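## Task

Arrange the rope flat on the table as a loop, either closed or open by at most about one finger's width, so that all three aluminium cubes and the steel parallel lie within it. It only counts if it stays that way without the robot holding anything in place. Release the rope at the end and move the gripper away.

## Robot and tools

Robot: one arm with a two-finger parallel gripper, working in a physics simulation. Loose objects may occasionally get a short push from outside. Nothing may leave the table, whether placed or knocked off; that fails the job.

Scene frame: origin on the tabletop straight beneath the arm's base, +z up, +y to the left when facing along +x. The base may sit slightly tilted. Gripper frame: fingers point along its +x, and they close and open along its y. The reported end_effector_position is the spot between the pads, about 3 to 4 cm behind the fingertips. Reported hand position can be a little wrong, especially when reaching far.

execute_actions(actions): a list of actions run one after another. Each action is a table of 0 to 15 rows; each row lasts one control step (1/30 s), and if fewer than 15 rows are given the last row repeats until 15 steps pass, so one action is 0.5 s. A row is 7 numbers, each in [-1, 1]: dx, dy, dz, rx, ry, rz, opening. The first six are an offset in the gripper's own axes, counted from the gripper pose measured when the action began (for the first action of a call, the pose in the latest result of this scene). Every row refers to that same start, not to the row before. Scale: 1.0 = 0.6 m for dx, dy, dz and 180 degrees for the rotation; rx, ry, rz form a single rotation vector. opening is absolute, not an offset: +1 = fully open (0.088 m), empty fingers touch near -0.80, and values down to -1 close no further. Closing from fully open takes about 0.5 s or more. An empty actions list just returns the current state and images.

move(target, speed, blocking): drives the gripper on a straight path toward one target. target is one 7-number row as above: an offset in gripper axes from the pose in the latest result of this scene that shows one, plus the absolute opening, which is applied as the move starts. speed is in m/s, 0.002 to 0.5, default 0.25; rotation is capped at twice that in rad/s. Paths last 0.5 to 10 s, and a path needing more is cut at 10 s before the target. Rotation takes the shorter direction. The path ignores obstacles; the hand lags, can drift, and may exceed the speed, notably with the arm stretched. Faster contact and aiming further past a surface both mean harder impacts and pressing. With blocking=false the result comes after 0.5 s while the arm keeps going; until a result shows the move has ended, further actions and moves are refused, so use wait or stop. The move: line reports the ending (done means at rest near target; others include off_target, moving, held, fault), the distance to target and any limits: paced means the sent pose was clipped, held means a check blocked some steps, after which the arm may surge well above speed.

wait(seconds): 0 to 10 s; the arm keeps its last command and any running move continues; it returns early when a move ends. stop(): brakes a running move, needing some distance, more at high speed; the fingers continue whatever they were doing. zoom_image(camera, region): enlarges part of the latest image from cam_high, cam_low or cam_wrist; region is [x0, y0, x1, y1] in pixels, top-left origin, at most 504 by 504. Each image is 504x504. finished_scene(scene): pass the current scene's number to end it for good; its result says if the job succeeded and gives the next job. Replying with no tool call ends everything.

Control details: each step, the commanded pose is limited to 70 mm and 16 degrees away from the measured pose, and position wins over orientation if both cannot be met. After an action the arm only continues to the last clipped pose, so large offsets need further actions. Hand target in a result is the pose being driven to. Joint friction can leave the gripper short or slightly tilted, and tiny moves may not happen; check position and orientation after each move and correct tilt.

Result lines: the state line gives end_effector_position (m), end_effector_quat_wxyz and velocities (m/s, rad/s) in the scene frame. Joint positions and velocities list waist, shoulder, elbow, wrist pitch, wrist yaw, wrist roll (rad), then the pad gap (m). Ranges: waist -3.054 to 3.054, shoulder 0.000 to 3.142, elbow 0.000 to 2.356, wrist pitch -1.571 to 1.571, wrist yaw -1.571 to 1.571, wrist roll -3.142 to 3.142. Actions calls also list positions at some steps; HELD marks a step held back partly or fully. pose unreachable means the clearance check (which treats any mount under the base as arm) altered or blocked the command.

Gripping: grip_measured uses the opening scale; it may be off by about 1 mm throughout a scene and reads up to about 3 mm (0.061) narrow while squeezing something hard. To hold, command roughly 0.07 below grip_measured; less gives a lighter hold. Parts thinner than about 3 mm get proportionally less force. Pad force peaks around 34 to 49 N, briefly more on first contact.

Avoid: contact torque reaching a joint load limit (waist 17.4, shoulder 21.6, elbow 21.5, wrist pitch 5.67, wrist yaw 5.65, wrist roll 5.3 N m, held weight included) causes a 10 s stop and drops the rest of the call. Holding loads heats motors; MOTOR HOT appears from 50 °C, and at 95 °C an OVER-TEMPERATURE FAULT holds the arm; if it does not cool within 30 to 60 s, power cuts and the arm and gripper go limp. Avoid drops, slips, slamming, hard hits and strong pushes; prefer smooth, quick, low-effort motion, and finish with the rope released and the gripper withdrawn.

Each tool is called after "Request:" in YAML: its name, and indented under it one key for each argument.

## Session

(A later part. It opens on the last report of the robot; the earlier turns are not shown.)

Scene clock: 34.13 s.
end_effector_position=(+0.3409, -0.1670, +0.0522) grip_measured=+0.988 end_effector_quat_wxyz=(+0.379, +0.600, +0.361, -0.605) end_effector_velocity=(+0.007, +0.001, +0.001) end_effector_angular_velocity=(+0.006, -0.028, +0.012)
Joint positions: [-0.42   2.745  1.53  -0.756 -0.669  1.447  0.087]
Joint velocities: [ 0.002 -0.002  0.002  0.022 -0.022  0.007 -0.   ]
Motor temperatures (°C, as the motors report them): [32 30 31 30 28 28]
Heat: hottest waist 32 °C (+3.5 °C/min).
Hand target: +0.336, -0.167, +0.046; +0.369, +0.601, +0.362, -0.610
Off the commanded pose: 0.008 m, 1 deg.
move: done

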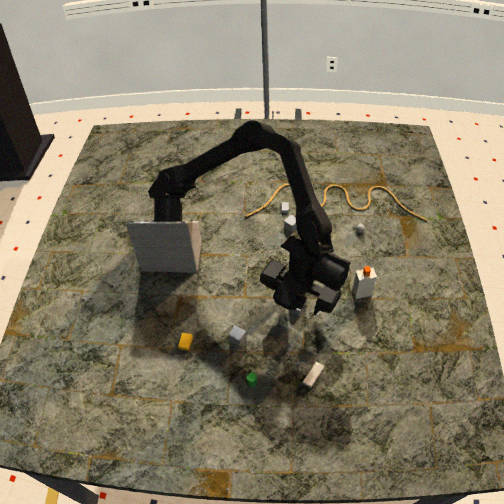

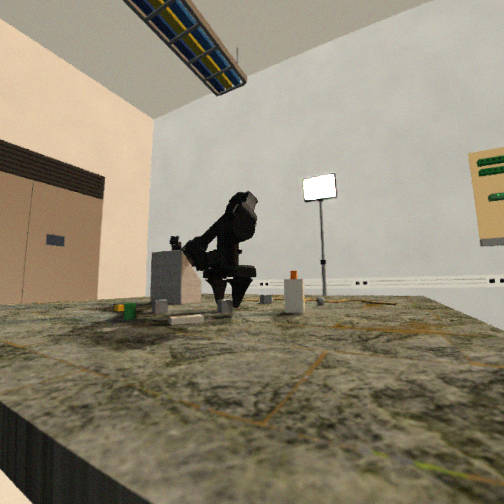

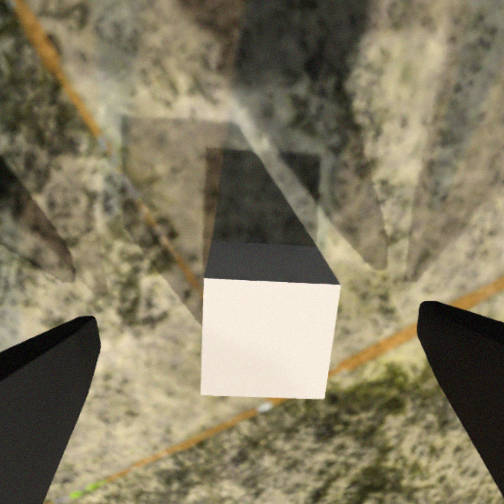

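Request:
execute_actions:
  actions:
    - [[0.03,-0.008,0.012,0,0,-0.005,1]]
    - [[0,0,0,0,0,0,-0.27]]
    - [[0,0,0,0,0,0,-0.27]]
    - [[-0.04,0,0,0,0,0,-0.27]]

Scene clock: 37.53 s.
end_effector_position=(+0.3337, -0.1707, +0.0583) grip_measured=-0.225 end_effector_quat_wxyz=(+0.373, +0.599, +0.364, -0.608) end_effector_velocity=(-0.007, +0.003, +0.001) end_effector_angular_velocity=(+0.011, +0.026, -0.003)
Joint positions: [-0.445  2.748  1.536 -0.796 -0.659  1.41   0.028]
Joint velocities: [-0.002 -0.002 -0.002 -0.037  0.007 -0.022 -0.   ]
Motor temperatures (°C, as the motors report them): [33 30 31 30 28 28]
Heat: hottest waist 33 °C (+4.8 °C/min).
Hand target: +0.338, -0.171, +0.064; +0.381, +0.597, +0.364, -0.605
Off the commanded pose: 0.007 m, 1 deg.
Step readings (end_effector_position; steps 1 to 15: 1st action; 16 to 30: 2nd action; 31 to 45: 3rd action; 46 to 60: 4th action):
0: (+0.3411, -0.1670, +0.0519)
1: (+0.3409, -0.1673, +0.0512)
2: (+0.3415, -0.1683, +0.0502)
4: (+0.3411, -0.1696, +0.0470)
8: (+0.3376, -0.1707, +0.0410)
15: (+0.3380, -0.1712, +0.0403)
16: (+0.3381, -0.1712, +0.0402)
17: (+0.3381, -0.1712, +0.0402)
19: (+0.3381, -0.1712, +0.0402)
23: (+0.3381, -0.1712, +0.0402)
30: (+0.3381, -0.1713, +0.0403)
31: (+0.3381, -0.1713, +0.0403)
32: (+0.3381, -0.1713, +0.0403)
34: (+0.3381, -0.1713, +0.0403)
38: (+0.3381, -0.1713, +0.0403)
45: (+0.3381, -0.1713, +0.0403)
46: (+0.3378, -0.1710, +0.0408)
47: (+0.3361, -0.1702, +0.0422)
49: (+0.3325, -0.1701, +0.0465)
53: (+0.3324, -0.1718, +0.0548)
60: end_effector_position above

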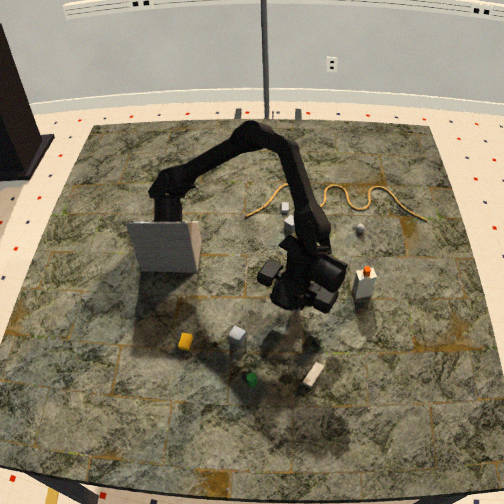

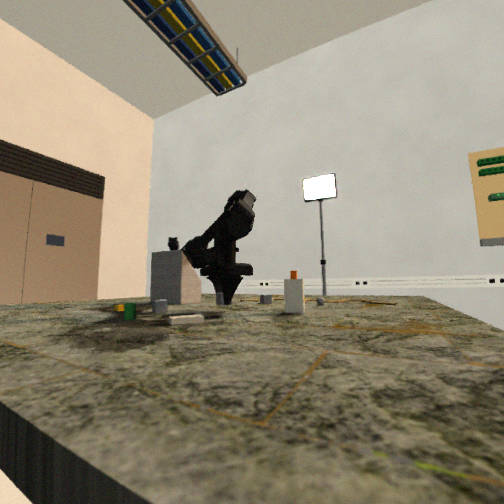

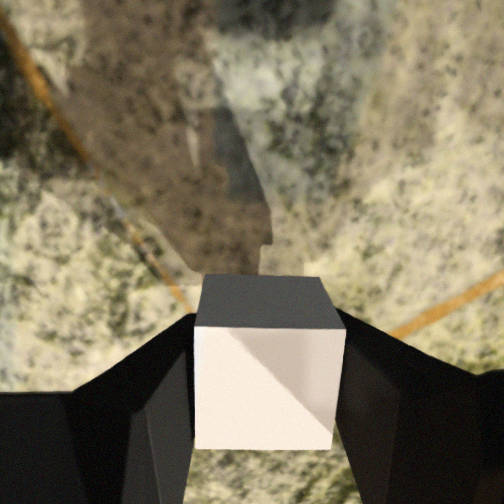

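Request:
move:
  target: [0,-0.127,-0.433,0,0,0,-0.29]

Scene clock: 39.77 s.
end_effector_position=(+0.3820, +0.0905, +0.0506) grip_measured=-0.225 end_effector_quat_wxyz=(+0.368, +0.598, +0.366, -0.611) end_effector_velocity=(-0.004, +0.004, -0.001) end_effector_angular_velocity=(+0.007, +0.018, +0.000)
Joint positions: [ 0.074  2.188  1.375 -0.751 -0.776  2.084  0.028]
Joint velocities: [ 0.007 -0.002  0.002 -0.022 -0.007 -0.007 -0.   ]
Motor temperatures (°C, as the motors report them): [33 31 31 30 28 28]
Heat: hottest waist 33 °C (+4.5 °C/min).
Hand target: +0.385, +0.095, +0.054; +0.373, +0.599, +0.365, -0.608
Off the commanded pose: 0.006 m, 1 deg.
move: done

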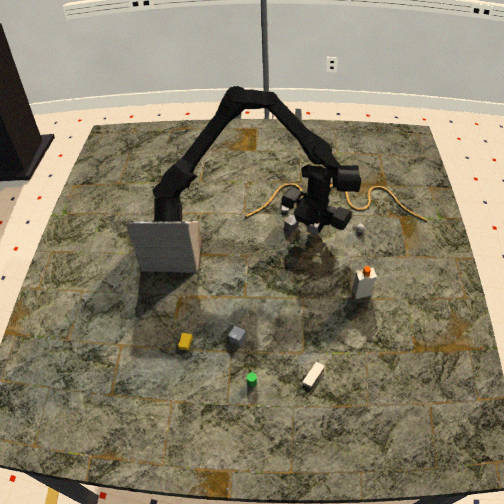

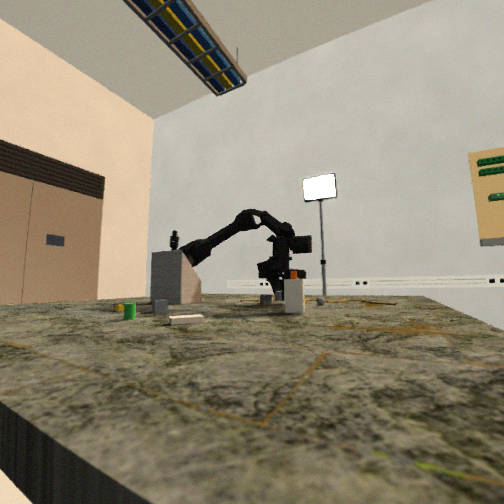

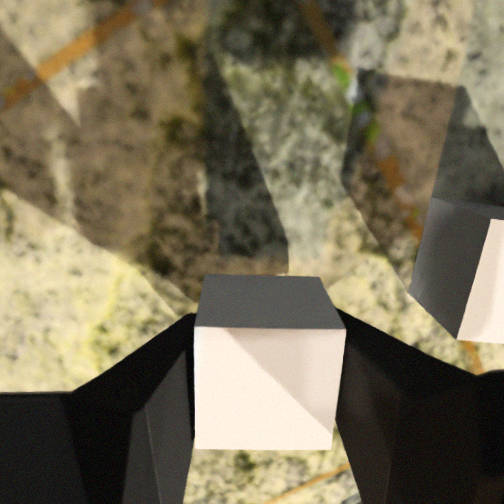

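Request:
execute_actions:
  actions:
    - [[0.016,0,0,0,0,0,-0.29]]
    - [[0,0,0,0,0,0,0.05]]
    - [[-0.05,0,0,0,0,0,0.05]]
    - [[-0.05,0,0,0,0,0,0.05]]

Request:
move:
  target: [0.02,-0.02,0.65,0,0,0,1]

Scene clock: 42.53 s.
end_effector_position=(+0.3809, +0.0902, +0.0976) grip_measured=+0.047 end_effector_quat_wxyz=(+0.364, +0.599, +0.364, -0.613) end_effector_velocity=(-0.004, +0.005, +0.003) end_effector_angular_velocity=(+0.024, +0.015, +0.001)
Joint positions: [-0.014  2.148  1.456 -0.963 -0.776  1.967  0.041]
Joint velocities: [-0.002 -0.002  0.007 -0.037 -0.022 -0.022 -0.   ]
Motor temperatures (°C, as the motors report them): [34 31 31 30 28 28]
Heat: hottest waist 34 °C (+5.6 °C/min).
Hand target: +0.383, +0.092, +0.101; +0.370, +0.598, +0.366, -0.610
Off the commanded pose: 0.004 m, 1 deg.
Step readings (end_effector_position; steps 1 to 15: 1st action; 16 to 30: 2nd action; 31 to 45: 3rd action; 46 to 60: 4th action):
0: (+0.3818, +0.0908, +0.0503)
1: (+0.3819, +0.0909, +0.0501)
2: (+0.3828, +0.0913, +0.0497)
4: (+0.3846, +0.0927, +0.0483)
8: (+0.3847, +0.0942, +0.0458)
15: (+0.3844, +0.0934, +0.0448)
16: (+0.3845, +0.0934, +0.0448)
17: (+0.3845, +0.0934, +0.0448)
19: (+0.3845, +0.0934, +0.0448)
23: (+0.3845, +0.0934, +0.0448)
30: (+0.3845, +0.0934, +0.0448)
31: (+0.3839, +0.0937, +0.0455)
32: (+0.3817, +0.0931, +0.0479)
34: (+0.3801, +0.0909, +0.0552)
38: (+0.3832, +0.0899, +0.0680)
45: (+0.3825, +0.0914, +0.0711)
46: (+0.3816, +0.0917, +0.0720)
47: (+0.3798, +0.0916, +0.0746)
49: (+0.3792, +0.0900, +0.0823)
53: (+0.3822, +0.0892, +0.0952)
60: end_effector_position above

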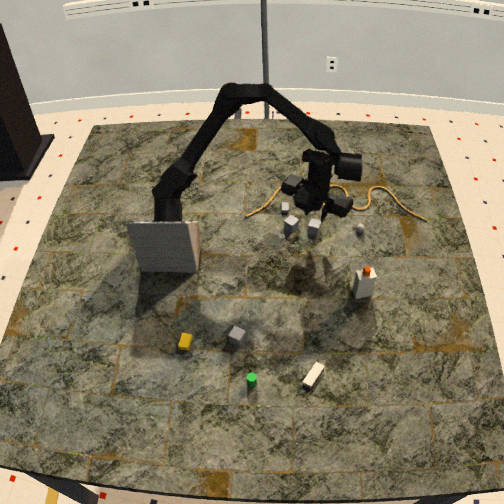

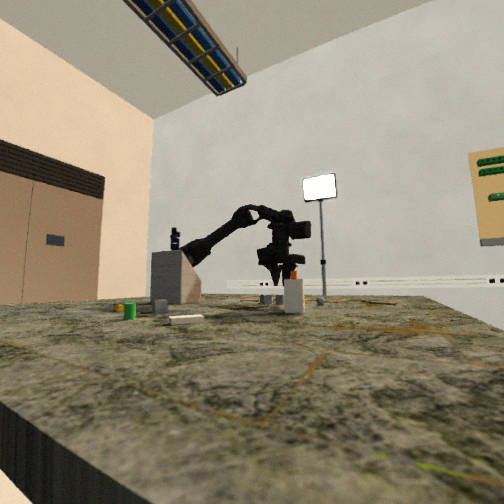

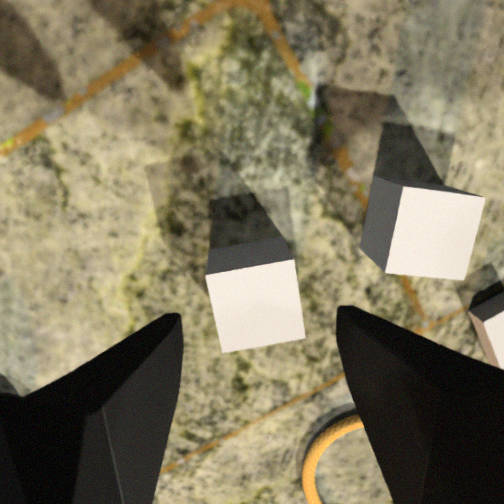

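Scene clock: 44.77 s.
end_effector_position=(+0.1878, -0.2452, +0.0947) grip_measured=+0.988 end_effector_quat_wxyz=(+0.365, +0.600, +0.361, -0.614) end_effector_velocity=(+0.002, -0.005, +0.001) end_effector_angular_velocity=(-0.006, -0.017, +0.022)
Joint positions: [-0.892  2.782  1.345 -0.809 -0.413  0.982  0.087]
Joint velocities: [-0.007  0.007  0.012  0.007 -0.007 -0.022  0.   ]
Motor temperatures (°C, as the motors report them): [34 31 31 30 28 28]
Heat: hottest waist 34 °C (+5.4 °C/min).
Hand target: +0.187, -0.247, +0.093; +0.364, +0.599, +0.363, -0.614
Off the commanded pose: 0.004 m, 0 deg.
move: done

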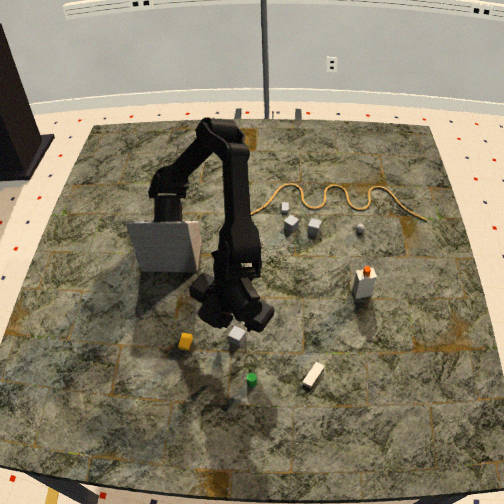

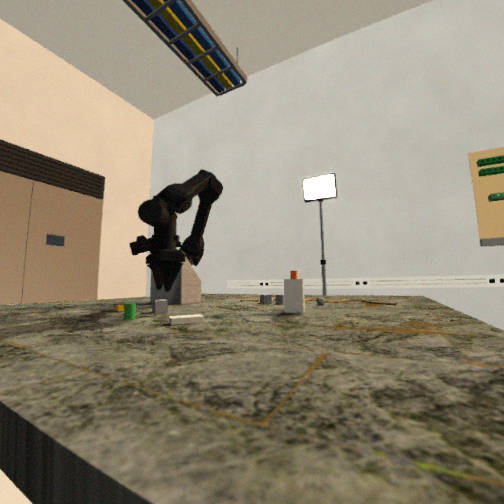

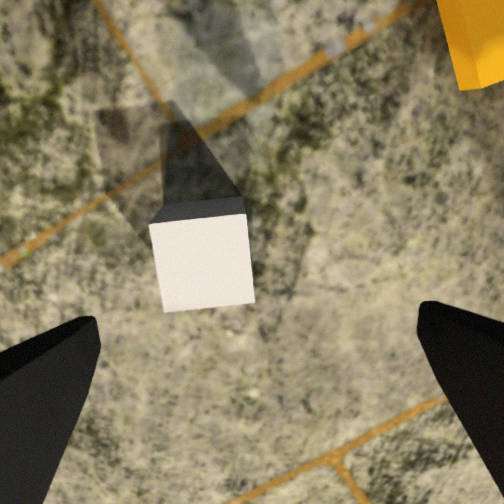

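Request:
move:
  target: [0.098,0.024,0.014,-0.04,0.004,0,1]
  speed: 0.08

Request:
move:
  target: [0.004,0,0,0,0,0,-0.27]

Scene clock: 46.77 s.
end_effector_position=(+0.1956, -0.2590, +0.0414) grip_measured=+0.988 end_effector_quat_wxyz=(+0.400, +0.580, +0.397, -0.588) end_effector_velocity=(+0.001, +0.003, -0.001) end_effector_angular_velocity=(+0.021, -0.015, -0.015)
Joint positions: [-0.82   2.929  1.368 -0.66  -0.467  0.926  0.087]
Joint velocities: [-0.002  0.002 -0.002 -0.007 -0.022  0.007 -0.   ]
Motor temperatures (°C, as the motors report them): [34 31 31 30 28 28]
Heat: hottest waist 34 °C (+5.1 °C/min).
Hand target: +0.196, -0.260, +0.036; +0.400, +0.579, +0.401, -0.586
Off the commanded pose: 0.006 m, 1 deg.
move: done

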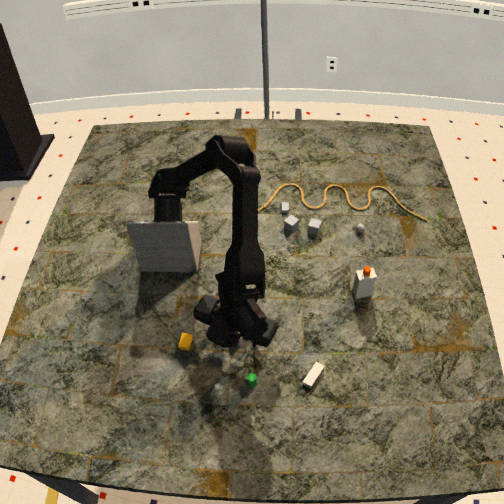

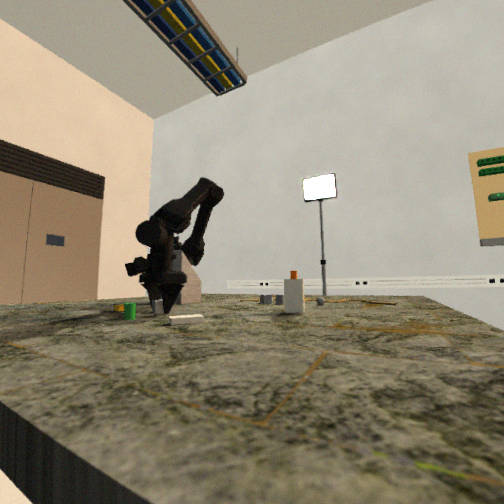

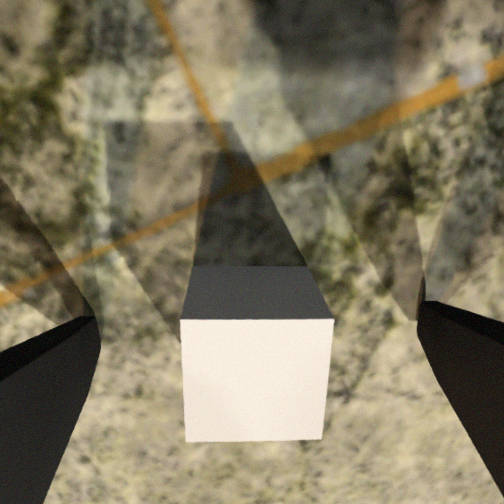

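Scene clock: 47.47 s.
end_effector_position=(+0.1961, -0.2595, +0.0414) grip_measured=-0.232 end_effector_quat_wxyz=(+0.401, +0.580, +0.396, -0.587) end_effector_velocity=(+0.000, +0.004, -0.000) end_effector_angular_velocity=(+0.021, -0.015, +0.000)
Joint positions: [-0.82   2.929  1.368 -0.656 -0.468  0.926  0.028]
Joint velocities: [-0.002 -0.002 -0.007 -0.007 -0.022 -0.007 -0.   ]
Motor temperatures (°C, as the motors report them): [34 31 31 30 28 28]
Heat: hottest waist 34 °C (+5.1 °C/min).
Hand target: +0.195, -0.259, +0.039; +0.400, +0.580, +0.397, -0.588
Off the commanded pose: 0.003 m, 0 deg.
move: done

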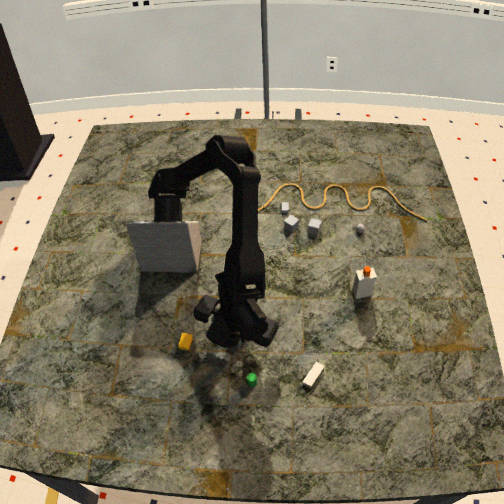

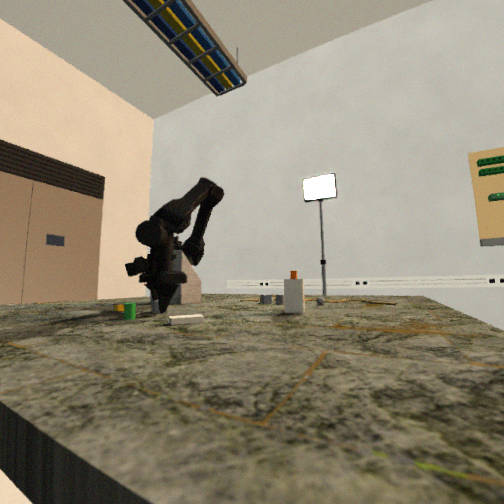

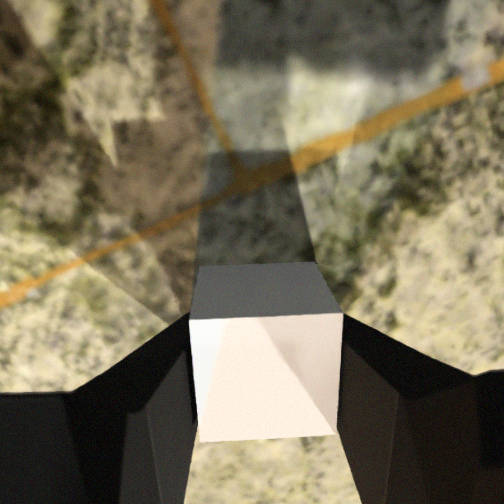

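Placing this cube near (0.34, 0.05).

Request:
move:
  target: [-0.04,0,0,-0.119,0.006,0,-0.3]

Request:
move:
  target: [0,0.245,-0.515,0,0,0,-0.3]

Scene clock: 49.40 s.
end_effector_position=(+0.1925, -0.2562, +0.0590) grip_measured=-0.232 end_effector_quat_wxyz=(+0.489, +0.507, +0.504, -0.500) end_effector_velocity=(+0.002, -0.001, +0.003) end_effector_angular_velocity=(+0.002, -0.014, +0.032)
Joint positions: [-0.856  2.908  1.399 -0.757 -0.459  0.519  0.028]
Joint velocities: [-0.007 -0.002  0.007 -0.007 -0.007 -0.037 -0.   ]
Motor temperatures (°C, as the motors report them): [34 32 31 30 28 28]
Heat: hottest waist 34 °C (+4.9 °C/min).
Hand target: +0.196, -0.259, +0.065; +0.498, +0.501, +0.502, -0.498
Off the commanded pose: 0.008 m, 1 deg.
move: done

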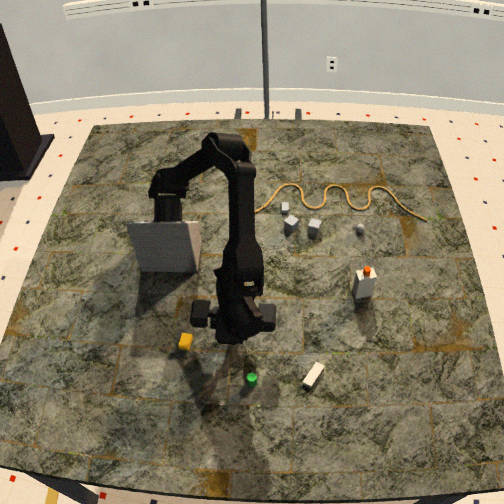

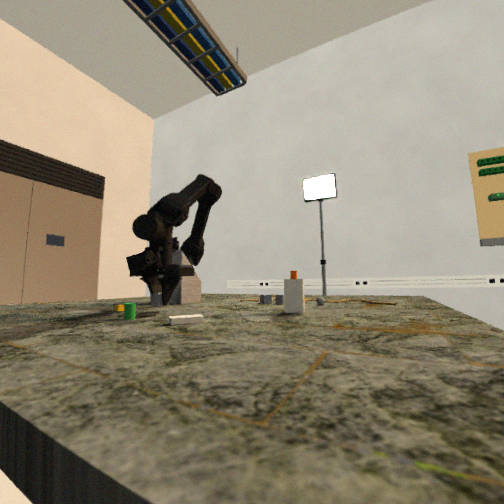

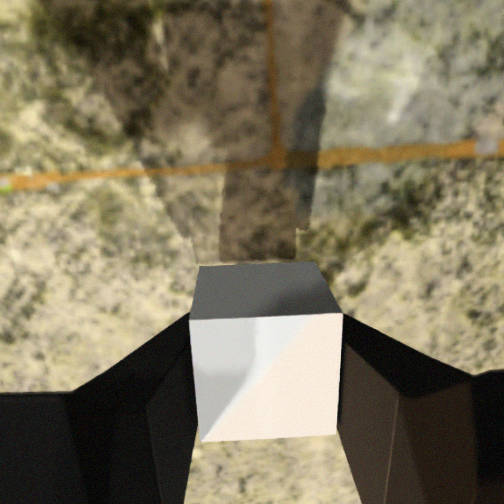

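Scene clock: 51.37 s.
end_effector_position=(+0.3398, +0.0469, +0.0622) grip_measured=-0.232 end_effector_quat_wxyz=(+0.485, +0.507, +0.507, -0.501) end_effector_velocity=(-0.001, +0.002, -0.001) end_effector_angular_velocity=(-0.021, +0.017, +0.011)
Joint positions: [-0.048  2.154  1.179 -0.719 -0.81   1.444  0.028]
Joint velocities: [ 0.012 -0.002  0.012 -0.022  0.022 -0.007 -0.   ]
Motor temperatures (°C, as the motors report them): [34 32 31 30 28 28]
Heat: hottest waist 34 °C (+4.7 °C/min).
Hand target: +0.343, +0.050, +0.065; +0.489, +0.507, +0.505, -0.499
Off the commanded pose: 0.006 m, 1 deg.
move: done

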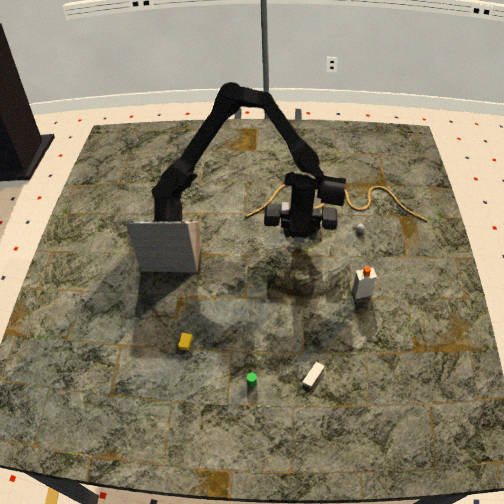

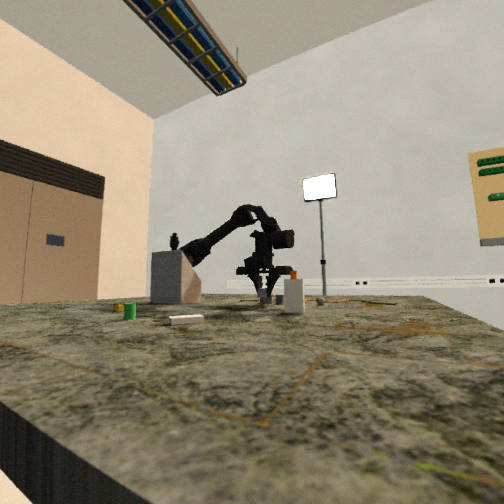

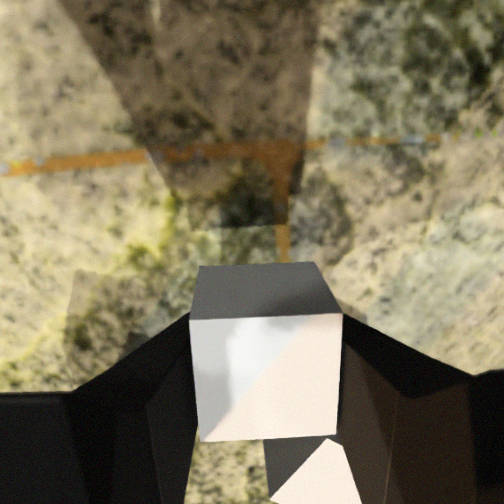

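Request:
execute_actions:
  actions:
    - [[0.02,0,0,0,-0.006,0,-0.3]]
    - [[0.021,0,0,0,0,0,-0.3]]
    - [[0,0,0,0,0,0,0.05]]
    - [[-0.05,0,0,0,0,0,0.05]]
    - [[-0.05,0,0,0,0,0,0.05]]

Request:
move:
  target: [0,0.36,-0.3,0,0,0.08,0.5]

Scene clock: 55.17 s.
end_effector_position=(+0.3405, +0.0486, +0.0966) grip_measured=+0.047 end_effector_quat_wxyz=(+0.489, +0.505, +0.504, -0.503) end_effector_velocity=(-0.004, +0.004, +0.003) end_effector_angular_velocity=(+0.013, +0.022, -0.006)
Joint positions: [-0.111  2.112  1.239 -0.879 -0.791  1.357  0.041]
Joint velocities: [-0.002 -0.002  0.012 -0.051 -0.007 -0.022  0.   ]
Motor temperatures (°C, as the motors report them): [34 32 31 30 28 28]
Heat: hottest waist 34 °C (+4.4 °C/min).
Hand target: +0.343, +0.049, +0.100; +0.494, +0.503, +0.504, -0.499
Off the commanded pose: 0.004 m, 1 deg.
Step readings (end_effector_position; steps 1 to 15: 1st action; 16 to 30: 2nd action; 31 to 45: 3rd action; 46 to 60: 4th action; 61 to 75: 5th action):
0: (+0.3400, +0.0473, +0.0621)
1: (+0.3402, +0.0473, +0.0619)
2: (+0.3412, +0.0472, +0.0609)
4: (+0.3429, +0.0485, +0.0581)
8: (+0.3422, +0.0499, +0.0541)
15: (+0.3424, +0.0493, +0.0533)
16: (+0.3427, +0.0492, +0.0529)
17: (+0.3438, +0.0494, +0.0517)
19: (+0.3446, +0.0504, +0.0487)
23: (+0.3444, +0.0515, +0.0447)
30: (+0.3452, +0.0514, +0.0441)
31: (+0.3453, +0.0514, +0.0441)
32: (+0.3453, +0.0514, +0.0441)
34: (+0.3453, +0.0514, +0.0441)
38: (+0.3453, +0.0514, +0.0441)
45: (+0.3453, +0.0514, +0.0441)
46: (+0.3446, +0.0516, +0.0449)
47: (+0.3425, +0.0513, +0.0475)
49: (+0.3407, +0.0495, +0.0554)
53: (+0.3436, +0.0487, +0.0675)
60: (+0.3426, +0.0499, +0.0703)
61: (+0.3418, +0.0502, +0.0714)
62: (+0.3399, +0.0503, +0.0743)
64: (+0.3392, +0.0485, +0.0824)
68: (+0.3421, +0.0476, +0.0945)
75: end_effector_position above

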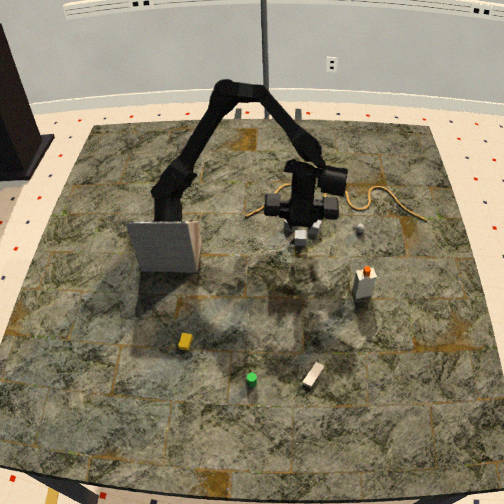

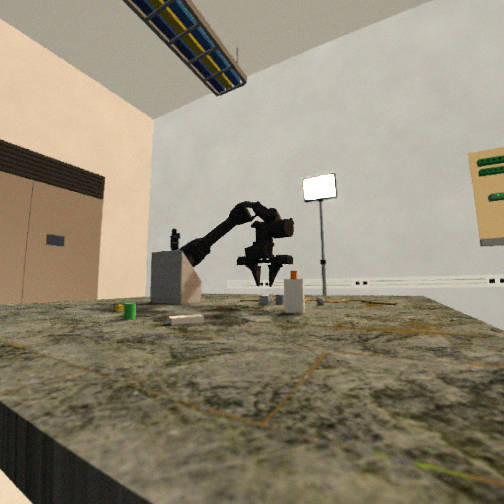

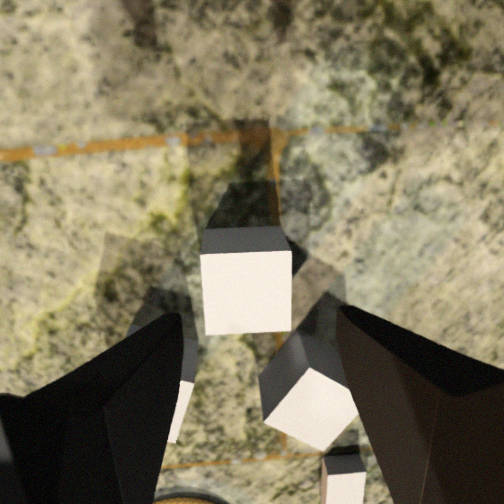

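Scene clock: 57.00 s.
end_effector_position=(+0.5576, +0.2263, +0.1007) grip_measured=+0.497 end_effector_quat_wxyz=(+0.559, +0.589, +0.423, -0.402) end_effector_velocity=(+0.003, +0.006, +0.006) end_effector_angular_velocity=(+0.012, -0.017, +0.012)
Joint positions: [ 0.18   2.482  2.339 -0.854 -0.714  2.08   0.063]
Joint velocities: [-0.002 -0.002  0.017  0.007 -0.007  0.007 -0.   ]
Motor temperatures (°C, as the motors report them): [35 32 31 30 28 28]
Heat: hottest waist 35 °C (+5.3 °C/min).
Hand target: +0.559, +0.225, +0.097; +0.558, +0.589, +0.422, -0.404
Off the commanded pose: 0.004 m, 5 deg.
joint sent to its limit — the command would take joint 3 (elbow) past its upper limit, so that joint was sent only as far as its limit.
move: off_target

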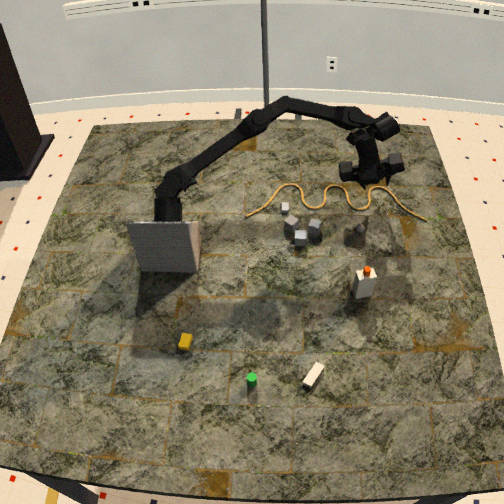

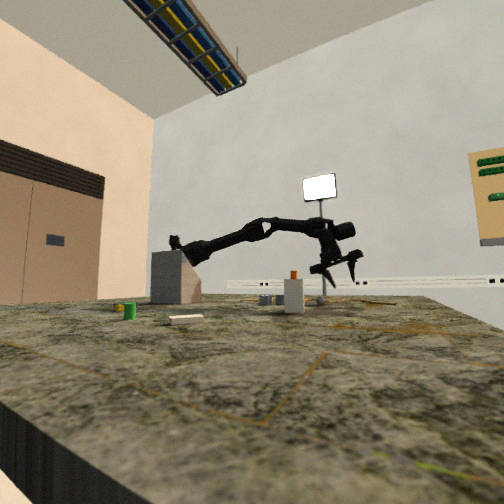

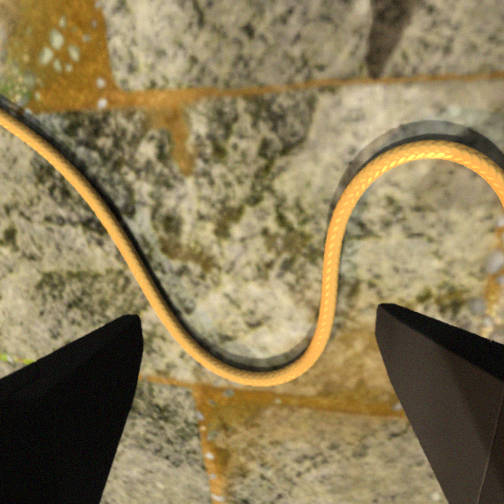

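Request:
move:
  target: [0.085,-0.055,0,0,0,0,-0.3]
  speed: 0.08

Scene clock: 59.20 s.
end_effector_position=(+0.5454, +0.2283, +0.0458) grip_measured=-0.297 end_effector_quat_wxyz=(+0.561, +0.589, +0.423, -0.399) end_effector_velocity=(-0.004, -0.004, +0.001) end_effector_angular_velocity=(-0.012, +0.006, -0.009)
Joint positions: [ 0.262  2.427  2.08  -0.586 -0.667  2.169  0.024]
Joint velocities: [-0.002 -0.012 -0.022 -0.007  0.007 -0.007 -0.   ]
Motor temperatures (°C, as the motors report them): [35 33 31 30 28 28]
Heat: hottest waist 35 °C (+5.1 °C/min).
Hand target: +0.542, +0.229, +0.042; +0.559, +0.589, +0.423, -0.402
Off the commanded pose: 0.005 m, 0 deg.
move: done

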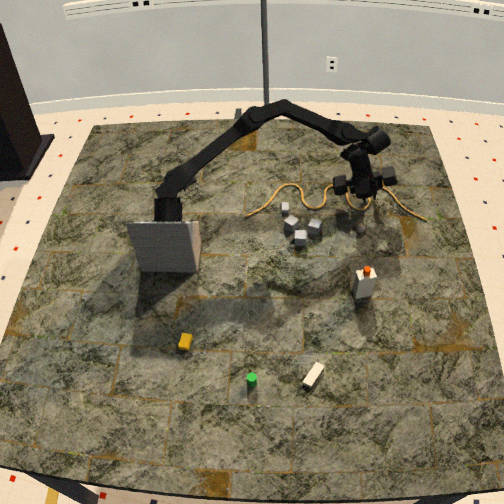

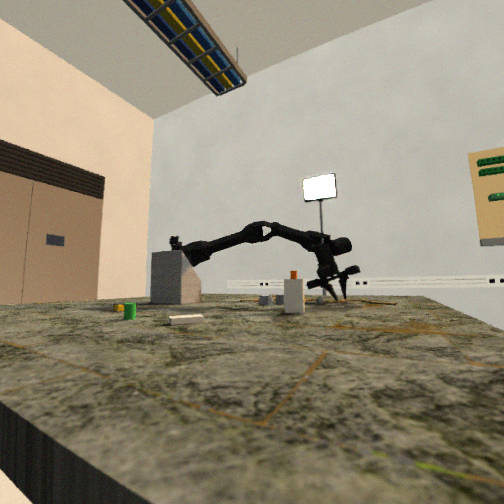

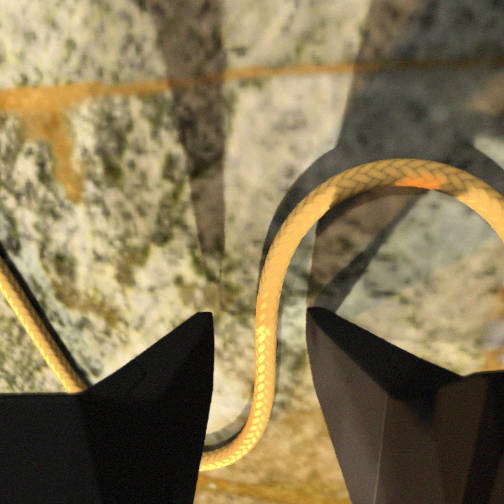

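Request:
execute_actions:
  actions:
    - [[0.016,-0.004,0,0,0,-0.05,-0.45]]
    - [[0.01,0,0,0,0,0,-0.5]]
    - [[0,0,0,0,0,0,-0.78]]
    - [[-0.05,0,0,0,0,0,-0.78]]

Scene clock: 61.90 s.
end_effector_position=(+0.5441, +0.2299, +0.0741) grip_measured=-0.750 end_effector_quat_wxyz=(+0.539, +0.574, +0.454, -0.417) end_effector_velocity=(-0.006, -0.010, -0.005) end_effector_angular_velocity=(-0.020, +0.025, -0.015)
Joint positions: [ 0.213  2.504  2.321 -0.872 -0.756  2.059  0.002]
Joint velocities: [-0.002 -0.002 -0.027 -0.022  0.007 -0.022 -0.   ]
Motor temperatures (°C, as the motors report them): [36 33 32 30 28 28]
Heat: hottest waist 36 °C (+6.0 °C/min).
Hand target: +0.541, +0.231, +0.074; +0.538, +0.572, +0.456, -0.419
Off the commanded pose: 0.003 m, 0 deg.
Step readings (end_effector_position; steps 1 to 15: 1st action; 16 to 30: 2nd action; 31 to 45: 3rd action; 46 to 60: 4th action):
0: (+0.5454, +0.2282, +0.0457)
1: (+0.5448, +0.2282, +0.0456)
2: (+0.5441, +0.2299, +0.0455)
4: (+0.5450, +0.2318, +0.0450)
8: (+0.5462, +0.2320, +0.0447)
15: (+0.5465, +0.2320, +0.0445)
16: (+0.5465, +0.2321, +0.0445)
17: (+0.5465, +0.2321, +0.0445)
19: (+0.5472, +0.2324, +0.0447)
23: (+0.5476, +0.2328, +0.0447)
30: (+0.5479, +0.2329, +0.0448)
31: (+0.5479, +0.2329, +0.0448)
32: (+0.5478, +0.2331, +0.0446)
34: (+0.5478, +0.2331, +0.0446)
38: (+0.5478, +0.2331, +0.0446)
45: (+0.5479, +0.2329, +0.0448)
46: (+0.5476, +0.2333, +0.0454)
47: (+0.5456, +0.2325, +0.0468)
49: (+0.5438, +0.2304, +0.0523)
53: (+0.5450, +0.2282, +0.0672)
60: end_effector_position above

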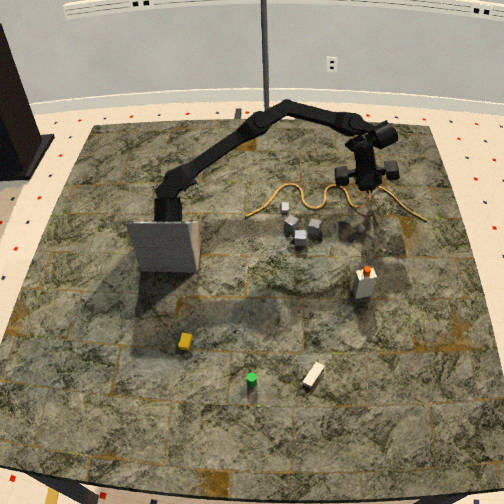

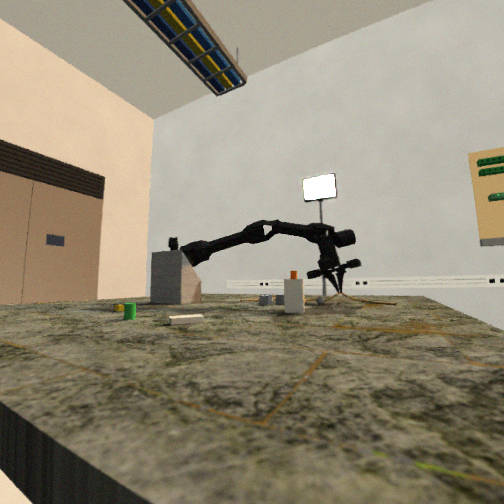

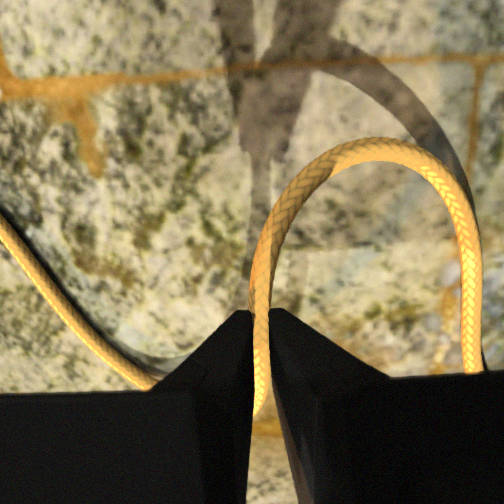

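Request:
move:
  target: [-0.04,-0.4,-0.215,0,-0.023,-0.077,-0.8]
  speed: 0.15

Request:
execute_actions:
  actions:
    - [[0.008,0,0,0,0,0,-0.3]]
    - [[-0.08,0,0,0,0,0,-0.3]]

Scene clock: 65.20 s.
end_effector_position=(+0.3078, +0.3582, +0.0477) grip_measured=-0.750 end_effector_quat_wxyz=(+0.500, +0.500, +0.501, -0.498) end_effector_velocity=(-0.004, -0.003, -0.002) end_effector_angular_velocity=(-0.004, +0.017, -0.016)
Joint positions: [ 0.617  1.82   1.584 -0.833 -0.642  2.319  0.002]
Joint velocities: [ 0.002 -0.002 -0.012 -0.007 -0.007  0.007 -0.   ]
Motor temperatures (°C, as the motors report them): [36 34 32 30 28 28]
Heat: hottest waist 36 °C (+5.1 °C/min).
Hand target: +0.304, +0.359, +0.049; +0.500, +0.500, +0.500, -0.500
Off the commanded pose: 0.004 m, 0 deg.
move: done

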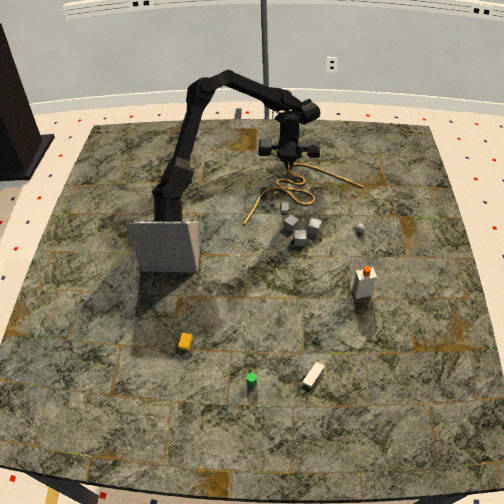

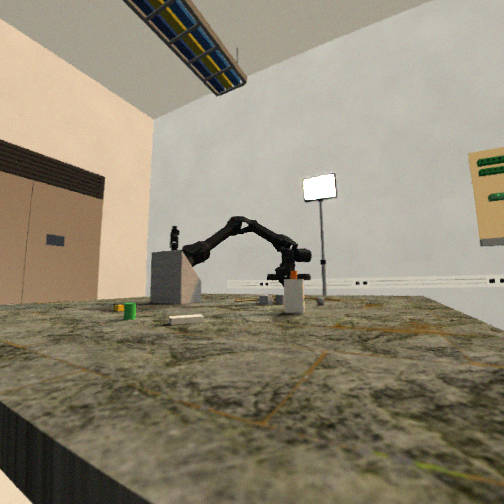

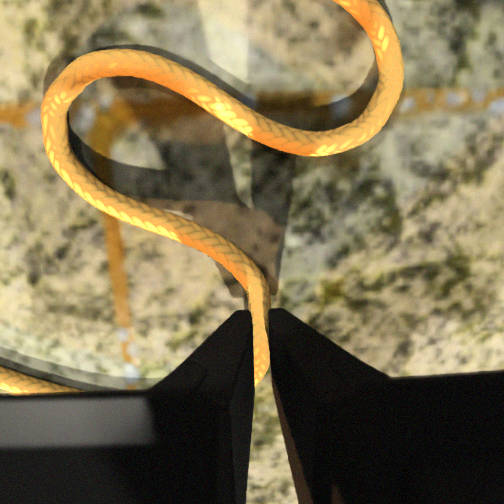

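Scene clock: 66.20 s.
end_effector_position=(+0.3077, +0.3583, +0.0907) grip_measured=-0.303 end_effector_quat_wxyz=(+0.501, +0.501, +0.501, -0.497) end_effector_velocity=(-0.008, -0.012, +0.004) end_effector_angular_velocity=(-0.033, +0.042, -0.026)
Joint positions: [ 0.545  1.775  1.654 -0.992 -0.674  2.241  0.024]
Joint velocities: [-0.017 -0.002 -0.002 -0.081 -0.007 -0.037  0.   ]
Motor temperatures (°C, as the motors report them): [36 34 32 30 28 28]
Heat: hottest waist 36 °C (+5.1 °C/min).
Hand target: +0.308, +0.361, +0.095; +0.502, +0.501, +0.504, -0.492
Off the commanded pose: 0.005 m, 1 deg.
Step readings (end_effector_position; steps 1 to 15: 1st action; 16 to 30: 2nd action):
0: (+0.3078, +0.3582, +0.0477)
1: (+0.3077, +0.3583, +0.0477)
2: (+0.3076, +0.3585, +0.0475)
4: (+0.3079, +0.3597, +0.0472)
8: (+0.3082, +0.3606, +0.0468)
15: (+0.3085, +0.3609, +0.0468)
16: (+0.3077, +0.3607, +0.0481)
17: (+0.3057, +0.3582, +0.0516)
19: (+0.3063, +0.3535, +0.0624)
23: (+0.3103, +0.3559, +0.0835)
30: end_effector_position above

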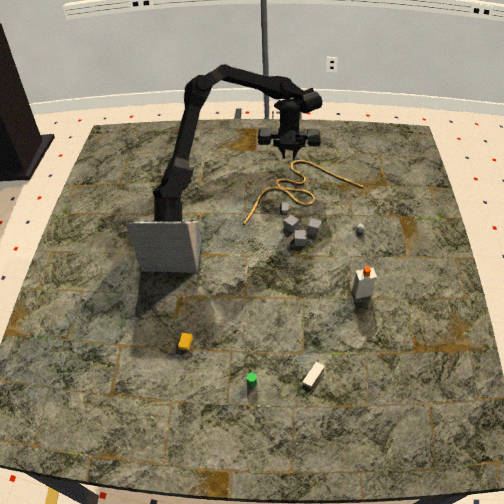

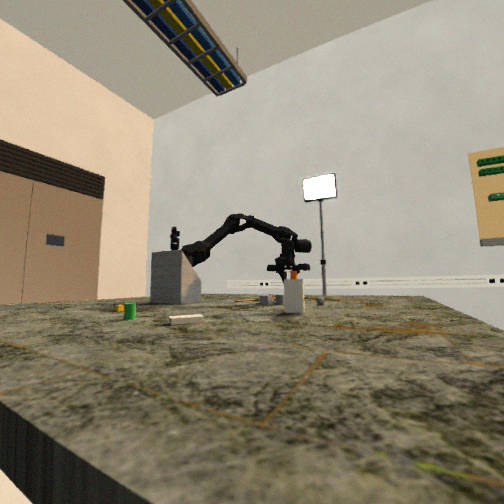

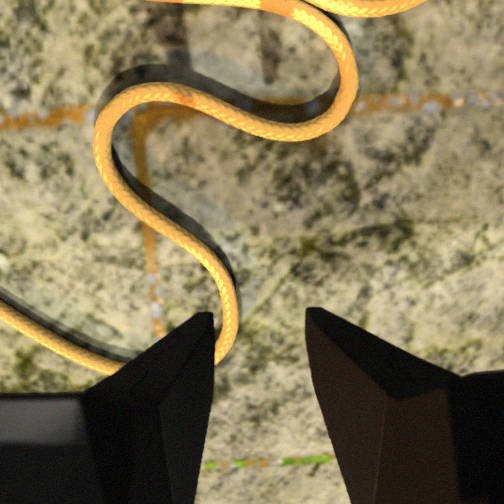

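Request:
move:
  target: [0.03,0.28,0.085,-0.33,0,0,0.2]

Scene clock: 69.63 s.
end_effector_position=(+0.4732, +0.3100, +0.0763) grip_measured=+0.197 end_effector_quat_wxyz=(+0.708, +0.212, +0.654, -0.161) end_effector_velocity=(+0.003, -0.003, +0.003) end_effector_angular_velocity=(-0.005, -0.014, +0.006)
Joint positions: [ 0.341  2.367  2.342 -1.118 -0.749  1.05   0.049]
Joint velocities: [-0.007 -0.002 -0.002  0.007  0.007 -0.007 -0.   ]
Motor temperatures (°C, as the motors report them): [37 34 32 30 28 28]
Heat: hottest waist 37 °C (+6.0 °C/min).
Hand target: +0.476, +0.308, +0.073; +0.708, +0.211, +0.655, -0.159
Off the commanded pose: 0.005 m, 6 deg.
joint sent to its limit — the command would take joint 3 (elbow) past its upper limit, so that joint was sent only as far as its limit.
move: off_target

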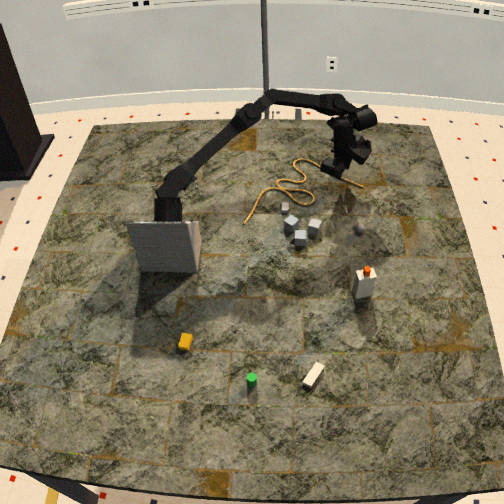

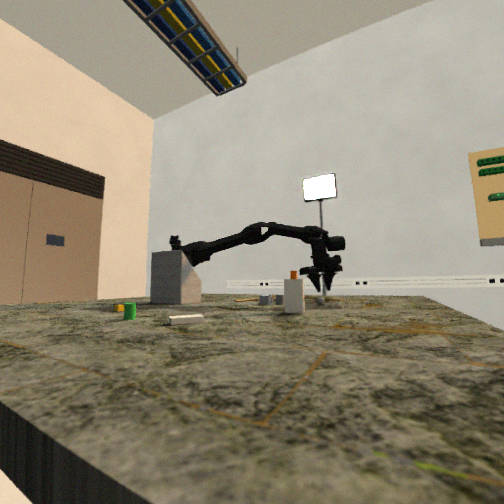

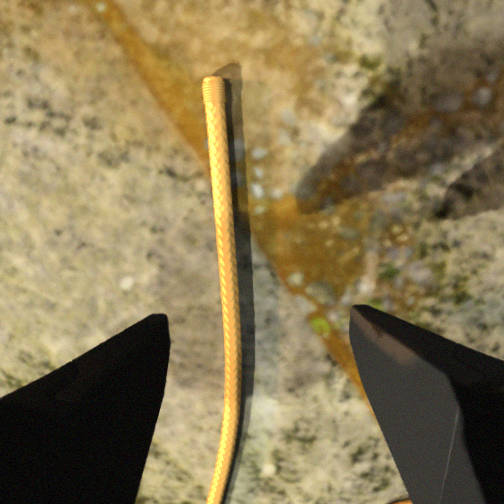

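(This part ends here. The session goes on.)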